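## Task

Find every yellow sponge in the storeroom, read the lot number printed on the shelf edge right under each one, and move the sponge whose number is smallest onto the desk. All the remaining yellow sponges must stay on the shelves where they started. The robot must not tip over or be left leaning, and the sponge must sit on the desk by itself at the end, not be propped up or held by the robot.

## Robot and tools

ROBOT. A Hello Robot Stretch 3 in a physics simulation: a two-wheeled base (0.33 m long, 0.34 m wide), a mast with a lift, and a single telescoping arm that sticks out to the robot's RIGHT. The base only drives straight or turns in place (no sideways motion); to move the gripper forward or back you drive the base. Turns pivot about the point midway between the wheels, 0.05 m behind the front edge. With the arm in and the wrist folded, a turn sweeps a circle of radius 0.28 m; an unfolded, level gripper reaches outside it. A loose object may occasionally get nudged by something.

FRAMES. Base frame: origin on the floor between the drive wheels, x forward, y left, z up. Odometry frame: the base frame where the scene began. hand_pose (base frame) is the point where the closed fingertips meet; with all wrist joints at zero its x axis is up, y points back along the arm to the mast, z to the robot's rear. Fingertips are round pads 0.04 m wide.

execute_actions. Argument actions: a list holding one action, or empty to just read state and images. An action may contain: base, with exactly one of translate_m (metres, -1 to 1, an offset from where the base last reported itself; positive is forward) or rotate_rad (radians, -3.2 to 3.2, an offset turn; positive is counter-clockwise/left); joints, a dictionary of absolute targets by name: lift_m 0 to 1.1 (arm height on the mast), arm_m 0 to 0.52 (extension), wrist_yaw_rad -1.345 to 4.42 (0 along the arm, positive toward the front, 3.0 folded over the base), wrist_pitch_rad -1.57 to 0.451 (0 level, negative tips fingers down), wrist_roll_rad -2.911 to 2.911 (0 fingers side by side), gripper_m -0.089 to 0.179 (larger is wider; the actual tip gap is about 0.007 less when nearly shut, 0.025 less when fully open, zero below 0.007), head_pan_rad -3.953 to 1.73 (0 ahead, positive left, -1.57 faces along the arm), head_tilt_rad -1.53 to 0.419 (negative looks down); and contact_limits, e.g. {"arm_m": 10}, an effort percentage (1 to 100) at which the arm motion halts with contact_stop. Done tolerances: 0.004 for lift, arm and gripper; 0.02 for yaw, roll and head; 0.05 for pitch. Base and joint motions in one action start together. Joints you omit may still be driving toward an earlier target. cameras chooses which images come back: head_camera, nav_camera, wrist_camera, all; omit or null for all, [] for none. Any unknown key or out-of-range number rejects the whole call with no motion. If a result reports a stop, later motion calls in the same reply are skipped.

wait: seconds (0 to 10); sends nothing new and returns state and images. zoom_image: camera plus region [x0, y0, x1, y1] in pixels of that camera's latest full image, at most 504 by 504; useful for reading lot numbers. finished_scene: scene, the current scene's number; ends it permanently after the last command has been held and reports success, then gives the next task.

RESULTS. base_status and joint_status tell how each commanded motion ended: done (for the base this means the wheels turned the full amount, slip included), off_target (stopped short and may still be pushing), contact_stop, time_out, torque_fault. After the last three the old target is dropped. Arm and lift halt and go slack when pushing firmly; a slack lift can sag under load or be pushed up by closing fingers on a surface. Base, wrist and head never stop on contact. A wrist servo pushed hard for several seconds turns off for 10 s. on_its_own lists things not commanded this call; its "held at" is a target, not a position, and an effort at rest outside its normal range suggests pushing or carrying. motor_effort is percent of maximum, positive toward larger joint values, with the peak in brackets; readings carry sizeable bias and noise. base_odometry counts wheel turns (heading -3.142 to 3.142, left positive); turned_by_wheels and turned_by_imu give the turn since the last result. base_tilt (degrees) has forward and right positive, with a fixed bias up to about 4 degrees. lidar_m: 12 ranges in metres from the base origin, one per 30-degree sector, starting straight ahead and going counter-clockwise (4th left, 7th behind, 10th right); plane 0.17 m above the floor, range 0.15 to 12 m, "-" means nothing seen; it misses glass, thin legs and tabletops, and the robot's own parts can block sectors 5, 6, 9, 10 when the lift is low. wrist_depth_mm and head_depth_mm are 7 by 7 grids of median depth from the top-left (wrist 45 to 1000, head 280 to 4000, head image sent sideways).

CAMERAS. head_camera and nav_camera turn with the head joints; wrist_camera rides on the gripper. The calibration lines give K, distortion and T_world_to_cam (base frame to camera); treat them as slightly inaccurate, the wrist camera especially.

GRIPPING. Close to a gripper_m below the object's width to grasp; open to at least 0.02 above the touch value to let go. Neither the reading nor done proves a grasp, so check images and depth. Squeezing very hard triggers a stall guard that weakens the grip; resend a different value to retighten.

SAFETY. Fold or unfold the wrist (yaw to 3.0) only with lift_m 0.32 to 0.95, wrist_pitch_rad -0.4 and roll near 0; once folded the lift may go down to 0.25. If yaw is under -0.4, keep pitch at -0.5 or lower. The base is fast only when stowed (lift under 0.30, arm under 0.03, yaw over 2.54). Pushing the arm into something rigid with the gripper above about 0.45 m, pushing again after a contact_stop, driving while the gripper is hooked or gripping something fixed, or snagging furniture (worst in reverse) can tip the robot. If it leans, reverse the last move in small steps, free the gripper, and lower the lift to about 0.2. Avoid drops, slams, hard hits and heavy pushing. Thinking time passes in the simulation while the robot holds its last command.

Each tool is called by a JSON object that holds its "api" and its "payload", one argument or row to a line.

## Session

{"api": "execute_actions", "payload": {
  "actions": []
}}

Scene clock: 0.00 s.
base_odometry: x=+0.000 y=+0.000 heading=+0.000 (m, m, rad; odometry frame)
turned_by_wheels: +0.000 (rad since the last result)
turned_by_imu: +0.000 (rad since the last result)
base_tilt: forward=+0.1 right=-0.6 (deg)
lidar_m: 0.94 1.23 1.14 1.59 1.54 1.21 1.49 3.17 1.19 0.79 0.73 0.74
head_depth_mm: 809 807 805 801 800 800 796 / 895 892 888 890 883 884 878 / 1052 1001 996 992 982 981 978 / 1882 1129 1128 1129 1119 1117 1115 / 1810 1265 1267 1259 1255 1258 1276 / 1726 1344 1396 1383 1334 1369 1302 / 1571 1493 1564 1575 1536 1570 1357
base_status: not commanded
joint_positions: lift_m=+0.463 arm_m=-0.002 wrist_yaw_rad=+2.832 wrist_pitch_rad=-0.622 wrist_roll_rad=-0.007 gripper_m=+0.037 head_pan_rad=+0.008 head_tilt_rad=-0.021
joint_status: not commanded
motor_effort: left_wheel=+0 right_wheel=-1 lift_m=+23 arm_m=-1 wrist_yaw_rad=-1 wrist_pitch_rad=+5 wrist_roll_rad=+0 gripper_m=+0 head_pan_rad=+0 head_tilt_rad=+1 (%)
hand_pose: x=+0.0379 y=+0.0425 z=+0.4331 quat_wxyz=(+0.318, +0.696, +0.111, +0.634) (m; base frame)
wrist_depth_mm: - - - - - - - / - - - - - - - / - - - - 968 934 900 / 846 - 819 817 816 766 768 / 720 - 715 708 708 664 667 / 624 620 - 604 615 593 586 / 566 551 - 540 522 529 521
pictures: head_camera (sideways: a quarter turn clockwise sets it upright), nav_camera (sideways: a quarter turn counterclockwise sets it upright), wrist_camera
Images, in order (width x height): head_camera 896x504, nav_camera 672x504, wrist_camera 644x364.

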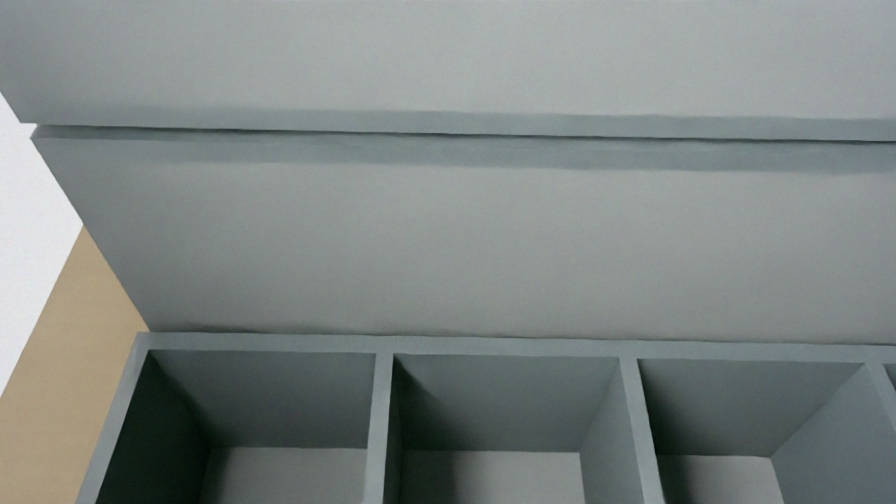

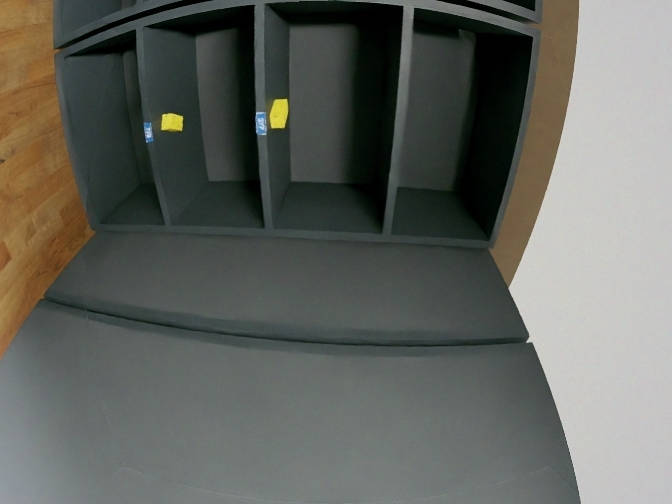

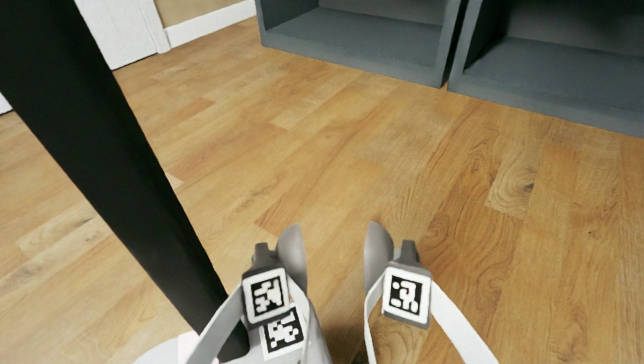

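{"api": "execute_actions", "payload": {
  "actions": [
    {"joints":{"head_pan_rad":0.6,"head_tilt_rad":-0.4}}
  ],
  "cameras": ["head_camera","nav_camera"]
}}

{"api": "execute_actions", "payload": {
  "actions": [
    {"joints":{"head_pan_rad":1.7,"head_tilt_rad":-0.3}}
  ],
  "cameras": ["head_camera","nav_camera"]
}}

{"api": "execute_actions", "payload": {
  "actions": [
    {"joints":{"head_pan_rad":-3.3}}
  ],
  "cameras": ["head_camera","nav_camera"]
}}

{"api": "execute_actions", "payload": {
  "actions": [
    {"joints":{"head_pan_rad":-1.7}}
  ],
  "cameras": ["head_camera","nav_camera"]
}}

Scene clock: 11.27 s.
base_odometry: x=+0.000 y=+0.000 heading=+0.000 (m, m, rad; odometry frame)
turned_by_wheels: +0.000 (rad since the last result)
turned_by_imu: -0.001 (rad since the last result)
base_tilt: forward=+0.1 right=-0.6 (deg)
lidar_m: 0.94 1.23 1.14 1.58 1.53 1.21 1.48 3.18 1.19 0.79 0.73 0.74
head_depth_mm: 1365 1471 1516 1594 1441 1599 1478 / 1339 1477 1538 1709 1509 1725 1457 / 1321 1450 1503 1681 1500 1713 1458 / 1322 1445 1503 1671 1479 1699 1454 / 1312 1429 1482 1668 1474 1700 1454 / 1278 1395 1271 1463 1335 1456 1441 / 946 992 1063 1171 1289 1577 1440
base_status: not commanded
joint_positions: lift_m=+0.463 arm_m=-0.002 wrist_yaw_rad=+2.832 wrist_pitch_rad=-0.622 wrist_roll_rad=-0.007 gripper_m=+0.037 head_pan_rad=+0.593 head_tilt_rad=-0.395
joint_status: all done
motor_effort: left_wheel=+1(1) right_wheel=-1(1) lift_m=+23(23) arm_m=-1(1) wrist_yaw_rad=+0(0) wrist_pitch_rad=+5(5) wrist_roll_rad=+0(0) gripper_m=+0(0) head_pan_rad=+5(38) head_tilt_rad=-2(21) (%)
hand_pose: x=+0.0379 y=+0.0425 z=+0.4331 quat_wxyz=(+0.318, +0.696, +0.111, +0.634) (m; base frame)
wrist_depth_mm: - - - - - - - / - - - - - - - / - - - - 965 943 899 / 866 - 835 821 796 788 766 / 734 - 695 700 705 694 659 / 630 630 - 617 618 604 594 / 556 565 - 536 541 528 521
pictures: head_camera (sideways: a quarter turn clockwise sets it upright), nav_camera (sideways: a quarter turn counterclockwise sets it upright)
camera_calibration (this result's frames):
head_camera: T_world_to_cam=[[-0.308102, -0.228594, -0.923482, 1.22168], [-0.532495, 0.845839, -0.0317179, 0.0495814], [0.788367, 0.481977, -0.382329, 0.451942], [0, 0, 0, 1]] pos_world=[0.0465074, 0.0195051, 1.30256]
nav_camera: T_world_to_cam=[[0.321259, 0.273567, 0.906617, -1.14283], [0.571558, -0.819343, 0.0447016, -0.00809702], [0.755059, 0.503823, -0.419581, 0.49181], [0, 0, 0, 1]] pos_world=[0.000426606, 0.058221, 1.24282]
Images, in order (width x height): head_camera 896x504, nav_camera 672x504.

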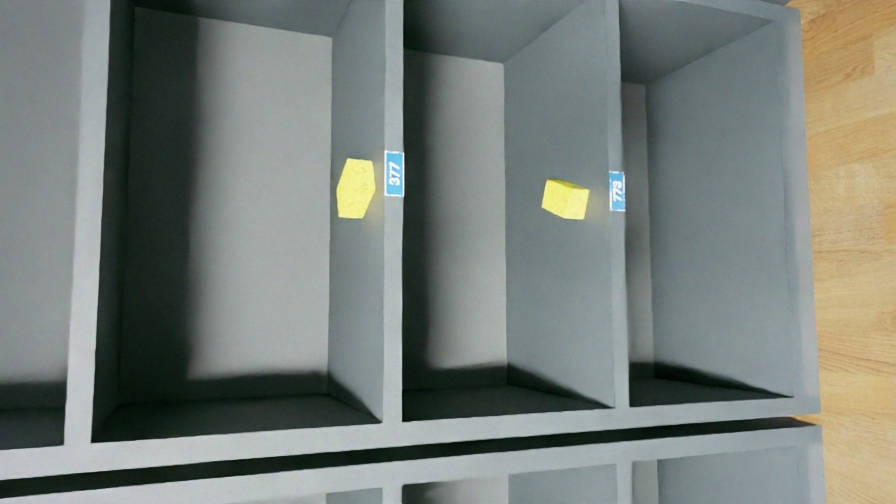

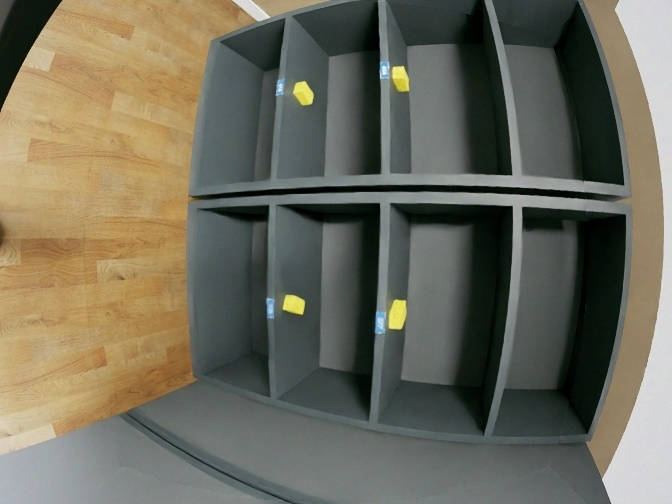

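Scene clock: 12.40 s.
base_odometry: x=+0.000 y=+0.000 heading=+0.000 (m, m, rad; odometry frame)
turned_by_wheels: +0.000 (rad since the last result)
turned_by_imu: +0.000 (rad since the last result)
base_tilt: forward=+0.1 right=-0.5 (deg)
lidar_m: 0.94 1.22 1.14 1.59 1.53 1.20 1.49 3.16 1.19 0.79 0.73 0.74
head_depth_mm: 1374 1465 1581 1690 1687 1891 1550 / 1820 1899 1969 1637 1706 1798 1583 / 1718 1812 1927 2058 2215 2019 1583 / 1615 1706 1797 1905 2041 1996 1574 / 1501 1566 1660 1762 1859 1933 1567 / 1416 1494 1570 1652 1758 1838 1548 / 1354 1406 1475 1548 1636 1741 1585
base_status: not commanded
joint_positions: lift_m=+0.463 arm_m=-0.002 wrist_yaw_rad=+2.832 wrist_pitch_rad=-0.622 wrist_roll_rad=-0.007 gripper_m=+0.037 head_pan_rad=+1.693 head_tilt_rad=-0.310
joint_status: all done
motor_effort: left_wheel=+0(0) right_wheel=-1(0) lift_m=+24(23) arm_m=-1(1) wrist_yaw_rad=+0(0) wrist_pitch_rad=+5(5) wrist_roll_rad=+0(0) gripper_m=+0(0) head_pan_rad=+5(41) head_tilt_rad=+4(10) (%)
hand_pose: x=+0.0379 y=+0.0425 z=+0.4331 quat_wxyz=(+0.318, +0.696, +0.111, +0.634) (m; base frame)
wrist_depth_mm: - - - - - - - / - - - - - - - / - - - - 958 926 876 / 835 - 813 806 797 799 771 / 727 - 715 715 701 675 664 / 646 641 - 598 619 588 581 / 550 565 - 536 526 530 515
pictures: head_camera (sideways: a quarter turn clockwise sets it upright), nav_camera (sideways: a quarter turn counterclockwise sets it upright)
camera_calibration (this result's frames):
head_camera: T_world_to_cam=[[0.0543039, -0.299415, -0.952576, 1.25745], [-0.995668, -0.0883401, -0.0289932, 0.0488628], [-0.0754697, 0.950025, -0.302915, 0.353861], [0, 0, 0, 1]] pos_world=[0.00707248, 0.0446398, 1.30643]
nav_camera: T_world_to_cam=[[-0.088574, 0.332828, 0.938818, -1.18235], [0.989928, 0.133914, 0.0459209, -0.0122415], [-0.110438, 0.93343, -0.341337, 0.395267], [0, 0, 0, 1]] pos_world=[-0.0489552, 0.0262058, 1.2455]
Images, in order (width x height): head_camera 896x504, nav_camera 672x504.

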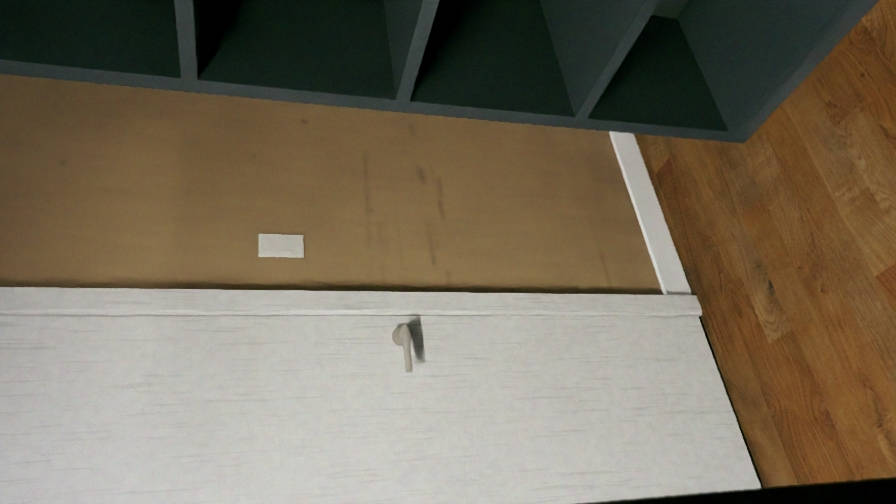

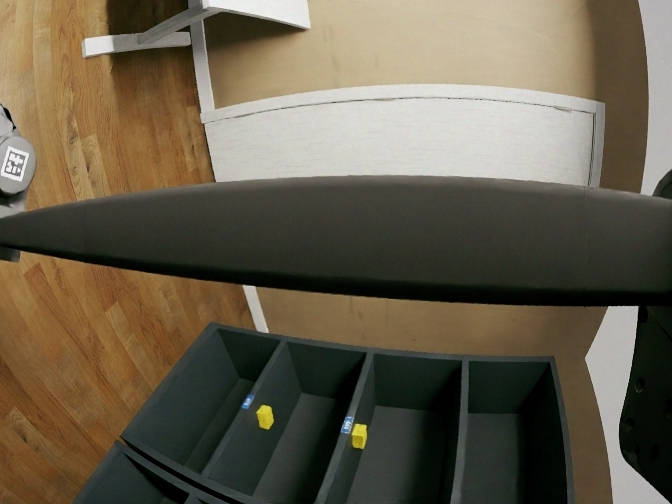

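Scene clock: 15.30 s.
base_odometry: x=+0.000 y=+0.000 heading=+0.000 (m, m, rad; odometry frame)
turned_by_wheels: +0.000 (rad since the last result)
turned_by_imu: +0.000 (rad since the last result)
base_tilt: forward=+0.0 right=-0.5 (deg)
lidar_m: 0.93 1.22 1.14 1.59 1.53 1.20 1.49 3.17 1.19 0.79 0.73 0.74
head_depth_mm: 1477 1523 1584 1654 1268 1339 1535 / 1592 1648 1723 1761 1263 1342 1529 / 1720 1779 1869 1898 1250 1857 1576 / 1872 1982 2065 2034 1306 1858 1529 / 2039 2145 2253 2024 1456 1915 1564 / 2279 2400 2542 1998 2178 1996 1566 / 2522 2717 2907 1984 2579 1980 1551
base_status: not commanded
joint_positions: lift_m=+0.463 arm_m=-0.002 wrist_yaw_rad=+2.832 wrist_pitch_rad=-0.622 wrist_roll_rad=-0.007 gripper_m=+0.037 head_pan_rad=-3.293 head_tilt_rad=-0.310
joint_status: all done
motor_effort: left_wheel=+0(0) right_wheel=-1(1) lift_m=+24(24) arm_m=-1(1) wrist_yaw_rad=+0(0) wrist_pitch_rad=+5(5) wrist_roll_rad=+0(0) gripper_m=+0(0) head_pan_rad=-3(40) head_tilt_rad=+4(4) (%)
hand_pose: x=+0.0379 y=+0.0425 z=+0.4331 quat_wxyz=(+0.318, +0.696, +0.111, +0.634) (m; base frame)
wrist_depth_mm: - - - - - - - / - - - - - - - / - - - - 953 953 893 / 839 - 808 820 798 772 794 / 714 - 711 697 687 684 671 / 633 630 - 617 615 592 577 / 559 562 - 545 529 538 517
pictures: head_camera (sideways: a quarter turn clockwise sets it upright), nav_camera (sideways: a quarter turn counterclockwise sets it upright)
camera_calibration (this result's frames):
head_camera: T_world_to_cam=[[0.302913, -0.0284715, -0.952593, 1.25596], [-0.183527, -0.982587, -0.0289914, 0.0439064], [-0.93518, 0.183608, -0.302864, 0.359038], [0, 0, 0, 1]] pos_world=[-0.0366224, 0.0129784, 1.30643]
nav_camera: T_world_to_cam=[[-0.344333, 0.00448542, 0.938837, -1.18082], [0.138095, 0.989354, 0.0459216, -0.0070462], [-0.928636, 0.145461, -0.341286, 0.400192], [0, 0, 0, 1]] pos_world=[-0.0339889, -0.0459445, 1.2455]
Images, in order (width x height): head_camera 896x504, nav_camera 672x504.

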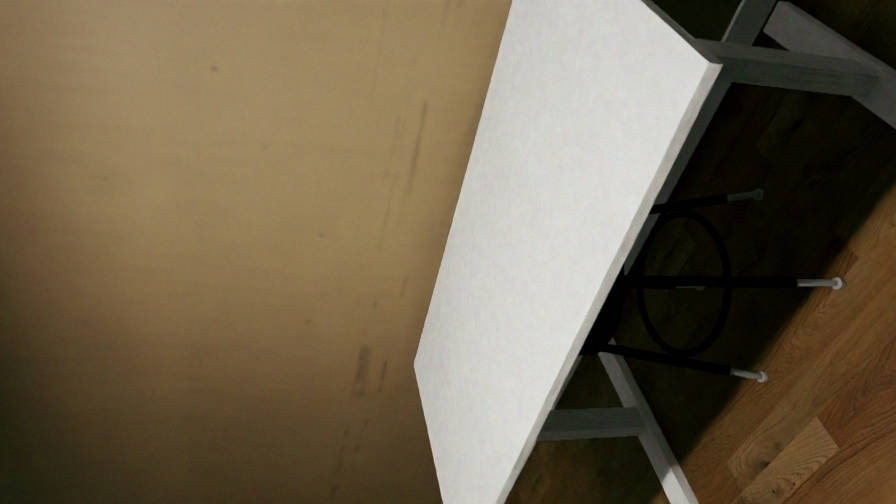

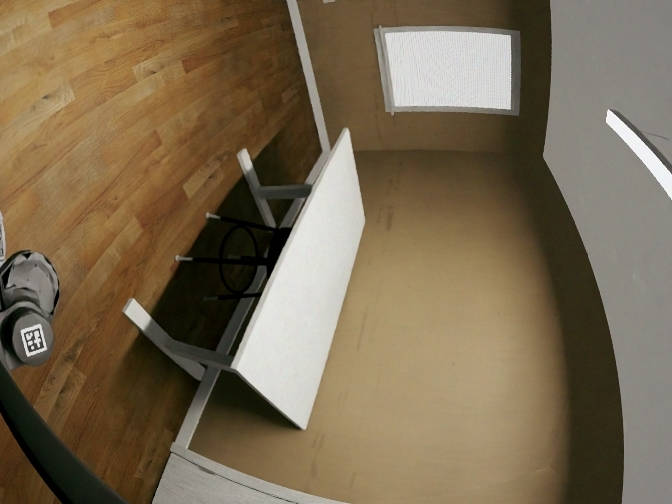

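Scene clock: 16.67 s.
base_odometry: x=+0.000 y=+0.000 heading=+0.000 (m, m, rad; odometry frame)
turned_by_wheels: +0.000 (rad since the last result)
turned_by_imu: +0.000 (rad since the last result)
base_tilt: forward=+0.1 right=-0.5 (deg)
lidar_m: 0.94 1.22 1.14 1.59 1.54 1.20 1.48 3.16 1.19 0.79 0.74 0.74
head_depth_mm: 1300 1423 1558 1716 1918 1952 1586 / 1144 1223 1328 1429 1574 1727 1580 / 1010 1080 1154 1234 1335 1452 1507 / 913 962 1022 1085 1162 1241 1352 / 825 872 915 969 1030 1096 1168 / 759 789 830 871 919 970 1034 / 698 728 760 795 837 885 930
base_status: not commanded
joint_positions: lift_m=+0.463 arm_m=-0.002 wrist_yaw_rad=+2.832 wrist_pitch_rad=-0.622 wrist_roll_rad=-0.007 gripper_m=+0.037 head_pan_rad=-1.707 head_tilt_rad=-0.310
joint_status: all done
motor_effort: left_wheel=+0(1) right_wheel=-1(1) lift_m=+24(23) arm_m=-1(1) wrist_yaw_rad=+0(0) wrist_pitch_rad=+5(5) wrist_roll_rad=+0(0) gripper_m=+0(0) head_pan_rad=+5(41) head_tilt_rad=+3(4) (%)
hand_pose: x=+0.0379 y=+0.0425 z=+0.4331 quat_wxyz=(+0.318, +0.696, +0.111, +0.634) (m; base frame)
wrist_depth_mm: - - - - - - - / - - - - - - - / - - - - 953 946 900 / 853 - 831 832 804 789 770 / 743 - 715 691 694 679 680 / 635 636 - 611 620 594 582 / 552 555 - 537 529 535 521
pictures: head_camera (sideways: a quarter turn clockwise sets it upright), nav_camera (sideways: a quarter turn counterclockwise sets it upright)
camera_calibration (this result's frames):
head_camera: T_world_to_cam=[[0.0239916, 0.303195, -0.952627, 1.2577], [0.985184, -0.169035, -0.0289877, 0.0367724], [-0.169816, -0.937817, -0.302758, 0.354232], [0, 0, 0, 1]] pos_world=[-0.0062475, -0.0429084, 1.30643]
nav_camera: T_world_to_cam=[[0.000601885, -0.344258, 0.938875, -1.18297], [-0.99128, 0.12351, 0.045923, -0.0001588], [-0.13177, -0.930716, -0.341182, 0.395195], [0, 0, 0, 1]] pos_world=[0.0526293, -0.0394139, 1.2455]
Images, in order (width x height): head_camera 896x504, nav_camera 672x504.

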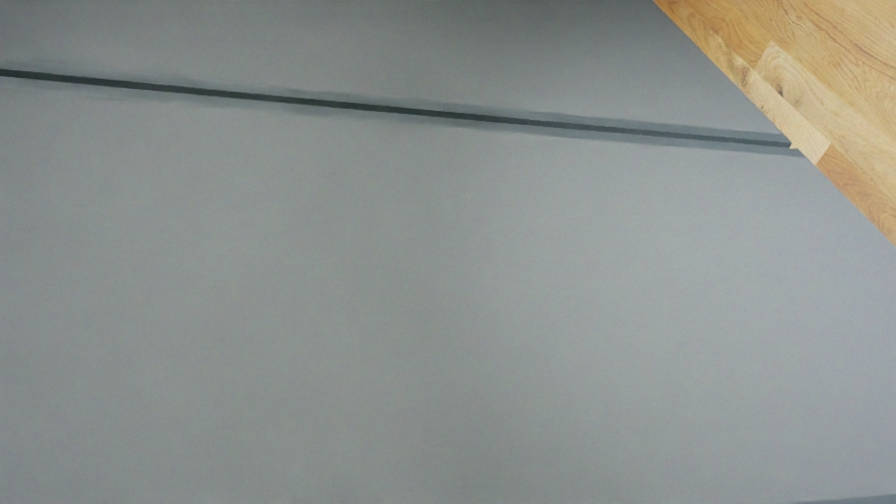

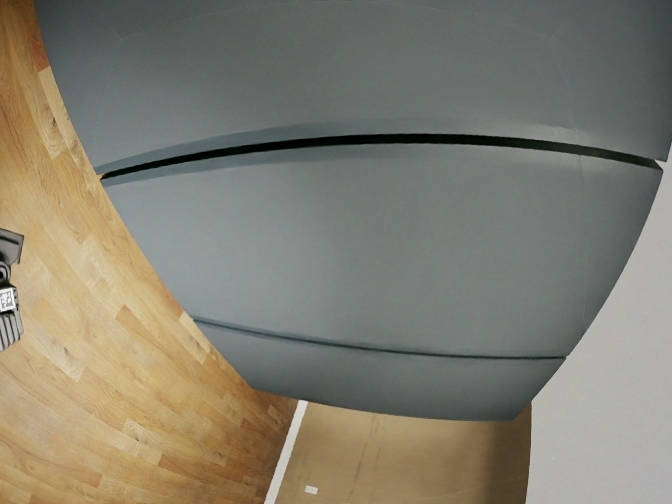

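{"api": "execute_actions", "payload": {
  "actions": [
    {"joints":{"head_pan_rad":1.2,"head_tilt_rad":-0.4}}
  ],
  "cameras": ["head_camera"]
}}

Scene clock: 22.27 s.
base_odometry: x=+0.000 y=+0.000 heading=+0.000 (m, m, rad; odometry frame)
turned_by_wheels: +0.000 (rad since the last result)
turned_by_imu: -0.001 (rad since the last result)
base_tilt: forward=+0.1 right=-0.4 (deg)
lidar_m: 0.94 1.23 1.14 1.59 1.54 1.20 1.49 3.17 1.19 0.80 0.73 0.75
head_depth_mm: 975 1024 1068 1140 1269 1561 1399 / 1383 1490 1517 1672 1375 1410 1415 / 1452 1574 1602 1767 1568 1710 1458 / 1528 1667 1664 1857 1645 1699 1455 / 1581 1707 1759 1928 1963 1725 1450 / 1408 1545 1594 1715 1837 1779 1442 / 1347 1451 1952 2089 2150 1788 1437
base_status: not commanded
joint_positions: lift_m=+0.463 arm_m=-0.002 wrist_yaw_rad=+2.832 wrist_pitch_rad=-0.622 wrist_roll_rad=-0.007 gripper_m=+0.037 head_pan_rad=+1.193 head_tilt_rad=-0.395
joint_status: all done
motor_effort: left_wheel=+0(0) right_wheel=-1(1) lift_m=+23(24) arm_m=-1(1) wrist_yaw_rad=+0(0) wrist_pitch_rad=+5(5) wrist_roll_rad=+0(0) gripper_m=+0(0) head_pan_rad=+4(41) head_tilt_rad=-2(13) (%)
hand_pose: x=+0.0379 y=+0.0425 z=+0.4331 quat_wxyz=(+0.318, +0.696, +0.111, +0.634) (m; base frame)
wrist_depth_mm: - - - - - - - / - - - - - - - / - - - - 976 925 896 / 863 - 826 816 803 796 790 / 716 - 722 703 707 668 674 / 639 626 - 614 607 597 587 / 557 561 - 533 522 536 529
pictures: head_camera (sideways: a quarter turn clockwise sets it upright)
camera_calibration (this result's frames):
head_camera: T_world_to_cam=[[-0.125286, -0.362815, -0.923401, 1.22046], [-0.917085, 0.397427, -0.0317244, 0.0519359], [0.378494, 0.842863, -0.382524, 0.454696], [0, 0, 0, 1]] pos_world=[0.0284364, 0.0389141, 1.30255]
Images, in order (width x height): head_camera 896x504.

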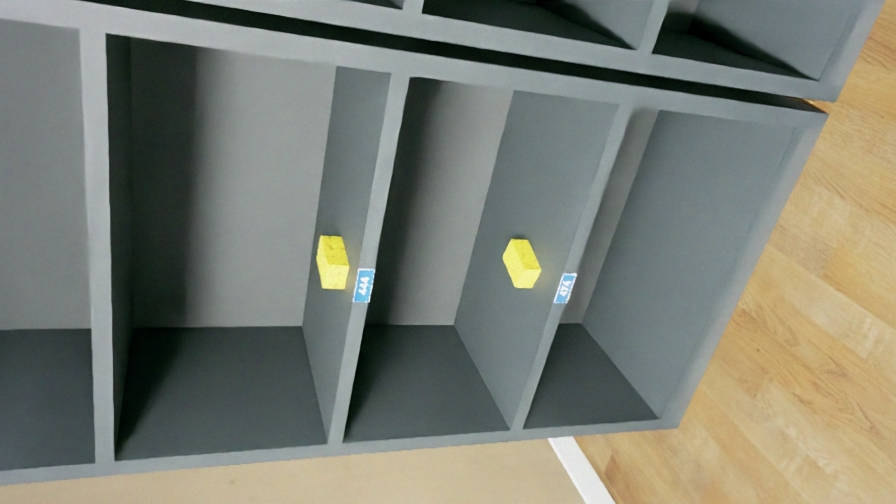

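{"api": "execute_actions", "payload": {
  "actions": [
    {"base":{"rotate_rad":-2.4},"joints":{"lift_m":0.25,"wrist_yaw_rad":3.0,"wrist_pitch_rad":-0.4,"head_pan_rad":0.5,"head_tilt_rad":-0.4}}
  ],
  "cameras": []
}}

{"api": "execute_actions", "payload": {
  "actions": [
    {"base":{"translate_m":1}}
  ],
  "cameras": []
}}

{"api": "execute_actions", "payload": {
  "actions": [
    {"base":{"translate_m":0.8}}
  ],
  "cameras": ["nav_camera"]
}}

Scene clock: 33.23 s.
base_odometry: x=+0.000 y=+0.000 heading=-2.400 (m, m, rad; odometry frame)
turned_by_wheels: -2.400 (rad since the last result)
turned_by_imu: -2.370 (rad since the last result)
base_tilt: forward=+0.1 right=-0.5 (deg)
lidar_m: 2.11 0.96 0.75 0.73 0.78 1.15 1.14 1.59 1.57 1.53 1.20 1.49
head_depth_mm: 2767 2923 3094 3220 2429 1842 1470 / 1639 1823 2064 3006 2357 1819 1469 / 1363 1492 1633 1824 2031 1809 1450 / 1164 1249 1345 1472 1611 1691 1445 / 1010 1071 1149 1241 1340 1454 1440 / 894 948 1001 1068 1143 1222 1320 / 802 843 886 939 993 1056 1126
base_status: done
joint_positions: lift_m=+0.250 arm_m=-0.002 wrist_yaw_rad=+2.998 wrist_pitch_rad=-0.420 wrist_roll_rad=-0.007 gripper_m=+0.037 head_pan_rad=+0.507 head_tilt_rad=-0.396
joint_status: all done
motor_effort: left_wheel=+2(10) right_wheel=-3(7) lift_m=+19(20) arm_m=-1(1) wrist_yaw_rad=+1(1) wrist_pitch_rad=+9(9) wrist_roll_rad=+0(0) gripper_m=+0(0) head_pan_rad=-2(41) head_tilt_rad=-2(1) (%)
hand_pose: x=+0.0108 y=+0.0794 z=+0.2626 quat_wxyz=(+0.196, +0.698, +0.098, +0.682) (m; base frame)
wrist_depth_mm: 656 - 678 676 702 706 703 / 692 - 716 735 758 755 772 / 772 781 795 807 823 817 834 / 759 732 725 732 717 690 666 / 592 581 581 558 576 562 536 / 488 493 - - 477 459 453 / 430 - - - 389 391 386
pictures: none
No camera images: the call's "cameras" was empty. Leave "cameras" out to get every camera's image.

Scene clock: 38.27 s.
base_odometry: x=-0.737 y=-0.676 heading=-2.400 (m, m, rad; odometry frame)
turned_by_wheels: +0.000 (rad since the last result)
turned_by_imu: +0.002 (rad since the last result)
base_tilt: forward=+0.1 right=-0.5 (deg)
lidar_m: 2.17 0.83 0.65 0.64 0.68 1.01 2.15 2.14 1.30 1.01 1.37 2.21
head_depth_mm: 1882 1990 2099 2235 2335 1857 1470 / 2009 2090 2237 2368 2418 1820 1475 / 2083 2195 2366 2529 2424 1811 1461 / 1003 1072 1172 1272 1393 1536 1451 / 874 929 992 1067 1154 1253 1337 / 773 817 867 919 985 1059 1141 / 695 729 766 810 857 917 980
base_status: done
joint_positions: lift_m=+0.250 arm_m=-0.002 wrist_yaw_rad=+2.999 wrist_pitch_rad=-0.419 wrist_roll_rad=-0.007 gripper_m=+0.037 head_pan_rad=+0.507 head_tilt_rad=-0.396
joint_status: not commanded
motor_effort: left_wheel=+2(9) right_wheel=-3(5) lift_m=+19(19) arm_m=-1(1) wrist_yaw_rad=+1(1) wrist_pitch_rad=+8(9) wrist_roll_rad=+0(0) gripper_m=+0(0) head_pan_rad=-3(3) head_tilt_rad=-1(2) (%)
hand_pose: x=+0.0107 y=+0.0795 z=+0.2627 quat_wxyz=(+0.196, +0.698, +0.098, +0.682) (m; base frame)
wrist_depth_mm: 574 - 587 595 595 622 622 / 616 - 630 654 660 673 686 / 678 682 694 718 712 737 758 / 717 719 724 708 699 691 675 / 588 584 589 561 583 553 544 / 493 496 - - 471 453 455 / 429 - - - 387 392 386
pictures: none
No camera images: the call's "cameras" was empty. Leave "cameras" out to get every camera's image.

Scene clock: 42.63 s.
base_odometry: x=-1.327 y=-1.216 heading=-2.400 (m, m, rad; odometry frame)
turned_by_wheels: +0.000 (rad since the last result)
turned_by_imu: +0.001 (rad since the last result)
base_tilt: forward=+0.1 right=-0.6 (deg)
lidar_m: 1.37 1.47 0.57 0.56 0.60 0.89 2.95 1.82 1.24 1.25 1.78 1.40
head_depth_mm: 1171 1238 1309 1382 1469 1575 1473 / 1239 1304 1389 1472 1574 1660 1466 / 1318 1391 1476 1581 1694 1752 1453 / 1396 1479 1583 1699 1825 1804 1446 / 1480 1579 1686 1832 1983 1801 1455 / 1588 1696 1835 2005 2150 1784 1429 / 1695 1823 1980 2178 2258 1788 1444
base_status: done
joint_positions: lift_m=+0.250 arm_m=-0.002 wrist_yaw_rad=+2.999 wrist_pitch_rad=-0.419 wrist_roll_rad=-0.007 gripper_m=+0.037 head_pan_rad=+0.507 head_tilt_rad=-0.396
joint_status: not commanded
motor_effort: left_wheel=+2(9) right_wheel=-3(4) lift_m=+19(19) arm_m=-1(1) wrist_yaw_rad=+1(1) wrist_pitch_rad=+8(8) wrist_roll_rad=+0(0) gripper_m=+0(0) head_pan_rad=-3(3) head_tilt_rad=-2(2) (%)
hand_pose: x=+0.0107 y=+0.0795 z=+0.2627 quat_wxyz=(+0.196, +0.698, +0.098, +0.682) (m; base frame)
wrist_depth_mm: 515 - 522 523 531 - - / 564 - 574 569 584 - - / 598 612 628 636 626 847 913 / 646 654 674 676 679 682 670 / 602 597 579 563 575 558 537 / 483 501 - - 475 459 453 / 437 - - - 384 389 390
pictures: nav_camera (sideways: a quarter turn counterclockwise sets it upright)
camera_calibration (this result's frames):
nav_camera: T_world_to_cam=[[0.344608, 0.245612, 0.906046, -1.14223], [0.499255, -0.865303, 0.0446794, -0.00762698], [0.794978, 0.436951, -0.420813, 0.49317], [0, 0, 0, 1]] pos_world=[0.00536927, 0.0584541, 1.24278]
Images, in order (width x height): nav_camera 672x504.

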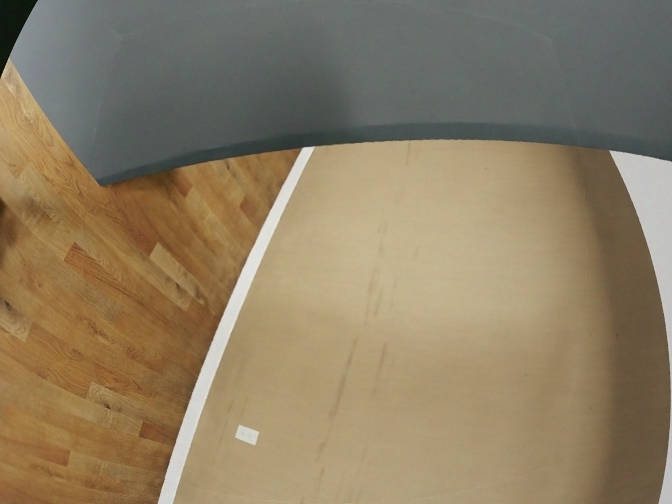

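{"api": "execute_actions", "payload": {
  "actions": [
    {"base":{"translate_m":0.85}}
  ],
  "cameras": []
}}

{"api": "execute_actions", "payload": {
  "actions": [
    {"base":{"rotate_rad":1.65},"joints":{"head_pan_rad":1.2}}
  ],
  "cameras": []
}}

{"api": "execute_actions", "payload": {
  "actions": [
    {"base":{"translate_m":1}}
  ],
  "cameras": ["nav_camera","head_camera"]
}}

Scene clock: 53.30 s.
base_odometry: x=-1.954 y=-1.791 heading=-2.400 (m, m, rad; odometry frame)
turned_by_wheels: +0.000 (rad since the last result)
turned_by_imu: +0.001 (rad since the last result)
base_tilt: forward=+0.1 right=-0.5 (deg)
lidar_m: 0.53 0.56 0.84 1.95 0.69 0.76 3.04 1.86 1.61 1.50 0.68 0.53
head_depth_mm: 426 447 474 500 533 569 609 / 449 473 502 532 570 609 659 / 474 502 535 569 611 660 715 / 502 534 571 612 660 715 779 / 535 571 611 662 716 782 860 / 572 614 661 718 785 862 962 / 613 665 719 789 873 967 1086
base_status: done
joint_positions: lift_m=+0.250 arm_m=-0.002 wrist_yaw_rad=+2.999 wrist_pitch_rad=-0.419 wrist_roll_rad=-0.007 gripper_m=+0.037 head_pan_rad=+0.507 head_tilt_rad=-0.396
joint_status: not commanded
motor_effort: left_wheel=+2(9) right_wheel=-2(4) lift_m=+19(19) arm_m=-1(1) wrist_yaw_rad=+0(1) wrist_pitch_rad=+8(8) wrist_roll_rad=+0(0) gripper_m=-1(0) head_pan_rad=-2(3) head_tilt_rad=-1(1) (%)
hand_pose: x=+0.0107 y=+0.0795 z=+0.2627 quat_wxyz=(+0.196, +0.698, +0.098, +0.682) (m; base frame)
wrist_depth_mm: 582 - - - - 810 549 / 593 - - - - 802 571 / 584 733 - - 930 815 564 / 587 699 728 715 713 685 553 / 597 592 589 564 582 556 526 / 493 494 - - 475 448 454 / 429 - - - 394 396 386
pictures: none
No camera images: the call's "cameras" was empty. Leave "cameras" out to get every camera's image.

Scene clock: 55.77 s.
base_odometry: x=-1.954 y=-1.791 heading=-0.750 (m, m, rad; odometry frame)
turned_by_wheels: +1.650 (rad since the last result)
turned_by_imu: +1.626 (rad since the last result)
base_tilt: forward=+0.0 right=-0.5 (deg)
lidar_m: 1.95 0.69 0.84 3.81 1.63 1.61 1.24 0.64 0.53 0.53 0.58 0.93
head_depth_mm: 805 817 835 851 871 889 910 / 984 1005 1029 1052 1086 1113 1142 / 1274 1301 1350 1395 1433 1484 1417 / 1776 1855 1927 2057 2104 1807 1445 / 3055 3250 3515 3240 2385 1793 1445 / 3630 3837 - 3497 2362 1788 1446 / 3552 3818 - 3422 2347 1771 1443
base_status: done
joint_positions: lift_m=+0.250 arm_m=-0.002 wrist_yaw_rad=+2.999 wrist_pitch_rad=-0.419 wrist_roll_rad=-0.007 gripper_m=+0.037 head_pan_rad=+1.193 head_tilt_rad=-0.396
joint_status: all done
motor_effort: left_wheel=-1(8) right_wheel=+1(8) lift_m=+19(19) arm_m=-1(1) wrist_yaw_rad=+1(1) wrist_pitch_rad=+8(8) wrist_roll_rad=+0(0) gripper_m=+0(0) head_pan_rad=+4(42) head_tilt_rad=-2(2) (%)
hand_pose: x=+0.0107 y=+0.0795 z=+0.2627 quat_wxyz=(+0.196, +0.698, +0.098, +0.682) (m; base frame)
wrist_depth_mm: - - - - - 846 550 / - - - - - 828 561 / - - - - 935 812 564 / 750 725 715 712 698 683 613 / 591 592 577 569 576 543 542 / 487 502 - - 480 458 452 / 432 - - - 390 394 386
pictures: none
No camera images: the call's "cameras" was empty. Leave "cameras" out to get every camera's image.

Scene clock: 60.80 s.
base_odometry: x=-1.222 y=-2.472 heading=-0.750 (m, m, rad; odometry frame)
turned_by_wheels: +0.000 (rad since the last result)
turned_by_imu: +0.001 (rad since the last result)
base_tilt: forward=+0.0 right=-0.5 (deg)
lidar_m: 0.96 1.07 1.70 0.32 0.35 0.56 1.66 0.86 0.71 0.71 0.79 0.96
head_depth_mm: 1672 1682 1737 1767 1793 1745 1473 / 2043 2059 2125 2200 2207 1811 1465 / 2627 2716 2823 2898 2410 1807 1458 / 3513 3807 - 3562 2410 1810 1445 / 3525 3832 - 3506 2383 1795 1441 / 3540 3679 3983 3298 2312 1781 1438 / 1739 1056 1127 957 1233 1022 873
base_status: done
joint_positions: lift_m=+0.250 arm_m=-0.002 wrist_yaw_rad=+2.999 wrist_pitch_rad=-0.419 wrist_roll_rad=-0.007 gripper_m=+0.037 head_pan_rad=+1.193 head_tilt_rad=-0.396
joint_status: not commanded
motor_effort: left_wheel=-2(6) right_wheel=+1(6) lift_m=+19(19) arm_m=-2(1) wrist_yaw_rad=+1(0) wrist_pitch_rad=+8(8) wrist_roll_rad=+0(0) gripper_m=+0(0) head_pan_rad=+5(4) head_tilt_rad=-2(0) (%)
hand_pose: x=+0.0107 y=+0.0795 z=+0.2627 quat_wxyz=(+0.196, +0.698, +0.098, +0.682) (m; base frame)
wrist_depth_mm: 326 - 321 - - - - / 355 - 350 - - - - / 389 392 381 886 932 923 902 / 433 426 414 638 708 679 678 / 478 476 462 561 576 546 535 / 486 501 - - 473 450 442 / 426 - - - 388 397 390
pictures: head_camera (sideways: a quarter turn clockwise sets it upright), nav_camera (sideways: a quarter turn counterclockwise sets it upright)
camera_calibration (this result's frames):
head_camera: T_world_to_cam=[[-0.125598, -0.363875, -0.922941, 1.21986], [-0.917204, 0.397151, -0.0317614, 0.0519846], [0.378104, 0.842536, -0.383629, 0.456136], [0, 0, 0, 1]] pos_world=[0.0284264, 0.0389207, 1.3025]
nav_camera: T_world_to_cam=[[0.111043, 0.408396, 0.906025, -1.14078], [0.934479, -0.353205, 0.0446786, -0.0102808], [0.338259, 0.8417, -0.420858, 0.496015], [0, 0, 0, 1]] pos_world=[-0.0314989, 0.0447613, 1.24278]
Images, in order (width x height): head_camera 896x504, nav_camera 672x504.

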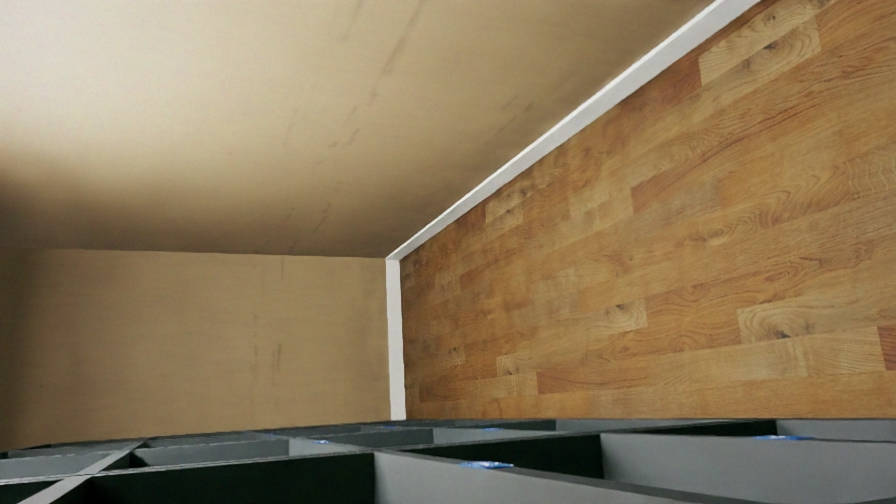

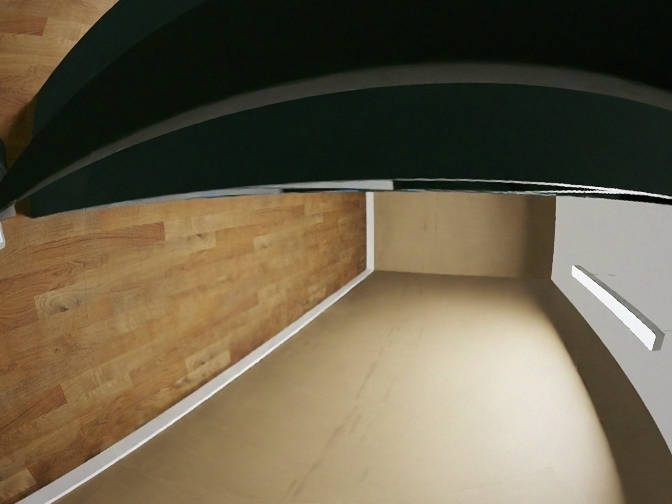

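{"api": "execute_actions", "payload": {
  "actions": [
    {"base":{"translate_m":0.55}}
  ],
  "cameras": []
}}

{"api": "execute_actions", "payload": {
  "actions": [
    {"base":{"rotate_rad":-1.75},"joints":{"head_pan_rad":-2.2,"head_tilt_rad":-0.6}}
  ],
  "cameras": []
}}

{"api": "execute_actions", "payload": {
  "actions": [
    {"base":{"translate_m":-0.7}}
  ],
  "cameras": ["nav_camera","head_camera"]
}}

Scene clock: 71.27 s.
base_odometry: x=-0.819 y=-2.847 heading=-0.750 (m, m, rad; odometry frame)
turned_by_wheels: +0.000 (rad since the last result)
turned_by_imu: +0.000 (rad since the last result)
base_tilt: forward=+0.1 right=-0.6 (deg)
lidar_m: 0.42 0.47 0.74 2.12 1.25 0.63 1.89 0.98 0.81 0.81 0.51 0.42
head_depth_mm: 709 720 731 745 759 779 797 / 863 886 909 926 952 975 1006 / 1119 1147 1187 1222 1266 1318 1348 / 1579 1642 1715 1811 1897 1733 1453 / 2692 2915 3138 3098 2370 1798 1441 / 3442 3628 3957 3469 2357 1776 1448 / 3347 3551 3761 3505 2336 1782 1434
base_status: done
joint_positions: lift_m=+0.250 arm_m=-0.002 wrist_yaw_rad=+2.999 wrist_pitch_rad=-0.419 wrist_roll_rad=-0.007 gripper_m=+0.037 head_pan_rad=+1.193 head_tilt_rad=-0.396
joint_status: not commanded
motor_effort: left_wheel=-1(7) right_wheel=+1(6) lift_m=+19(19) arm_m=-1(1) wrist_yaw_rad=+1(1) wrist_pitch_rad=+8(8) wrist_roll_rad=+0(0) gripper_m=+0(0) head_pan_rad=+4(4) head_tilt_rad=-1(1) (%)
hand_pose: x=+0.0107 y=+0.0795 z=+0.2627 quat_wxyz=(+0.196, +0.698, +0.098, +0.682) (m; base frame)
wrist_depth_mm: - - - - - 754 483 / - - - - - 762 490 / 854 831 - - 931 732 491 / 655 746 719 731 714 648 495 / 584 585 577 566 574 549 478 / 496 497 - - 474 452 435 / 432 - - - 387 391 384
pictures: none
No camera images: the call's "cameras" was empty. Leave "cameras" out to get every camera's image.

Scene clock: 73.63 s.
base_odometry: x=-0.819 y=-2.847 heading=-2.500 (m, m, rad; odometry frame)
turned_by_wheels: -1.750 (rad since the last result)
turned_by_imu: -1.725 (rad since the last result)
base_tilt: forward=+0.3 right=-0.4 (deg)
lidar_m: 0.81 0.59 0.43 0.42 0.43 0.60 1.66 1.25 0.63 0.85 1.14 0.84
head_depth_mm: 1123 1176 1264 1356 1566 1516 1284 / 1221 1278 1361 1415 1628 1501 1277 / 1197 1271 969 1423 1205 1445 1275 / 1113 1195 851 1401 1125 1415 1273 / 1042 1114 792 1342 1078 1373 1222 / 974 1048 781 1258 978 953 1180 / 512 555 615 733 941 1310 1250
base_status: done
joint_positions: lift_m=+0.250 arm_m=-0.002 wrist_yaw_rad=+2.999 wrist_pitch_rad=-0.419 wrist_roll_rad=-0.007 gripper_m=+0.037 head_pan_rad=-2.193 head_tilt_rad=-0.593
joint_status: all done
motor_effort: left_wheel=+2(11) right_wheel=-2(7) lift_m=+19(19) arm_m=-2(2) wrist_yaw_rad=+0(1) wrist_pitch_rad=+8(8) wrist_roll_rad=+0(0) gripper_m=+0(0) head_pan_rad=-2(41) head_tilt_rad=-2(13) (%)
hand_pose: x=+0.0107 y=+0.0795 z=+0.2627 quat_wxyz=(+0.196, +0.698, +0.098, +0.682) (m; base frame)
wrist_depth_mm: 368 - 392 412 422 442 462 / 399 - 426 444 458 489 505 / 431 442 467 494 510 531 562 / 460 478 508 532 544 571 609 / 500 516 542 548 572 547 540 / 489 499 - - 479 460 457 / 432 - - - 386 391 388
pictures: none
No camera images: the call's "cameras" was empty. Leave "cameras" out to get every camera's image.

Scene clock: 77.60 s.
base_odometry: x=-0.259 y=-2.428 heading=-2.500 (m, m, rad; odometry frame)
turned_by_wheels: +0.000 (rad since the last result)
turned_by_imu: -0.002 (rad since the last result)
base_tilt: forward=+0.1 right=-0.5 (deg)
lidar_m: 1.51 0.59 0.43 0.42 0.44 0.60 1.66 1.46 0.71 1.05 0.74 1.57
head_depth_mm: 1359 1389 1546 1503 1727 1517 1281 / 1298 1361 1632 1427 1646 1501 1278 / 1201 1264 979 1410 1206 1445 1274 / 621 687 768 874 1038 1313 1267 / 604 666 729 840 972 1136 1210 / 694 783 779 1044 1069 1304 1184 / 831 946 774 1196 1068 895 1185
base_status: done
joint_positions: lift_m=+0.250 arm_m=-0.002 wrist_yaw_rad=+2.999 wrist_pitch_rad=-0.419 wrist_roll_rad=-0.007 gripper_m=+0.037 head_pan_rad=-2.193 head_tilt_rad=-0.593
joint_status: not commanded
motor_effort: left_wheel=+2(7) right_wheel=-2(7) lift_m=+19(19) arm_m=-1(2) wrist_yaw_rad=+1(1) wrist_pitch_rad=+8(8) wrist_roll_rad=+0(0) gripper_m=+0(0) head_pan_rad=-3(3) head_tilt_rad=-2(2) (%)
hand_pose: x=+0.0107 y=+0.0795 z=+0.2627 quat_wxyz=(+0.196, +0.698, +0.098, +0.682) (m; base frame)
wrist_depth_mm: 371 - 391 414 429 452 460 / 398 - 427 453 461 488 505 / 431 447 463 485 507 531 562 / 463 480 525 527 545 579 614 / 502 513 548 545 571 549 541 / 486 500 - - 477 459 450 / 427 - - - 383 390 387
pictures: head_camera (sideways: a quarter turn clockwise sets it upright), nav_camera (sideways: a quarter turn counterclockwise sets it upright)
camera_calibration (this result's frames):
head_camera: T_world_to_cam=[[0.310839, 0.463488, -0.829794, 1.09571], [0.797878, -0.601671, -0.0371847, 0.0485743], [-0.516498, -0.650516, -0.556829, 0.68696], [0, 0, 0, 1]] pos_world=[-0.0245316, -0.0317429, 1.29354]
nav_camera: T_world_to_cam=[[-0.305149, -0.50695, 0.806155, -1.008], [-0.826211, 0.561896, 0.0406074, 0.00577065], [-0.473561, -0.653663, -0.590309, 0.721443], [0, 0, 0, 1]] pos_world=[0.0388263, -0.0426658, 1.23824]
Images, in order (width x height): head_camera 896x504, nav_camera 672x504.

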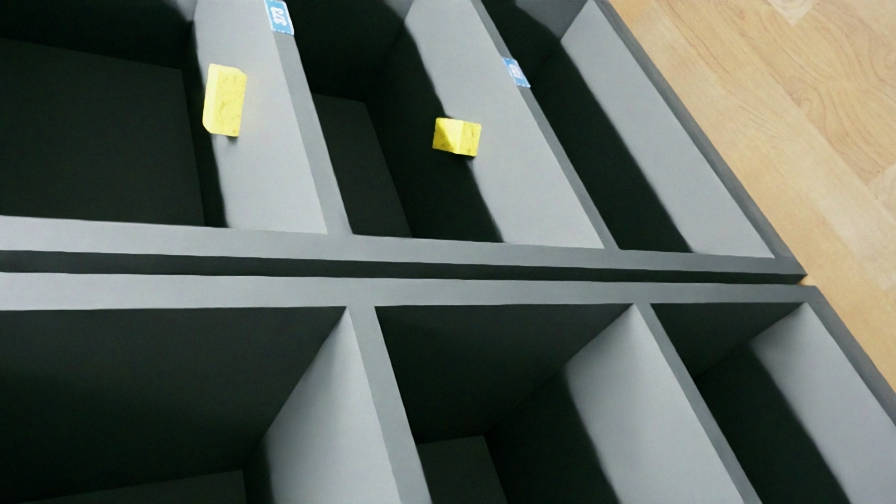

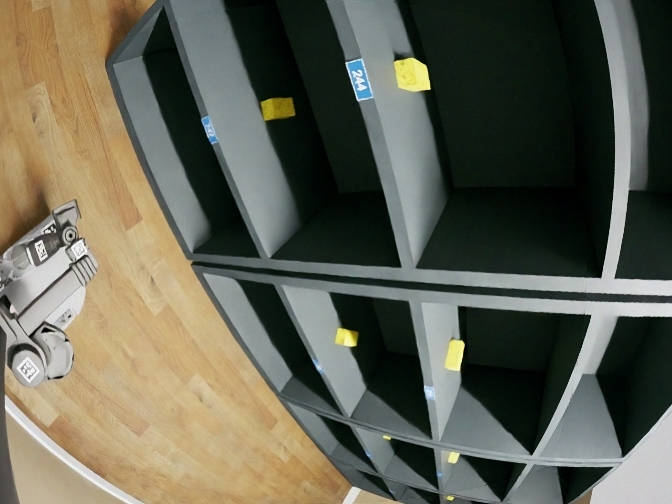

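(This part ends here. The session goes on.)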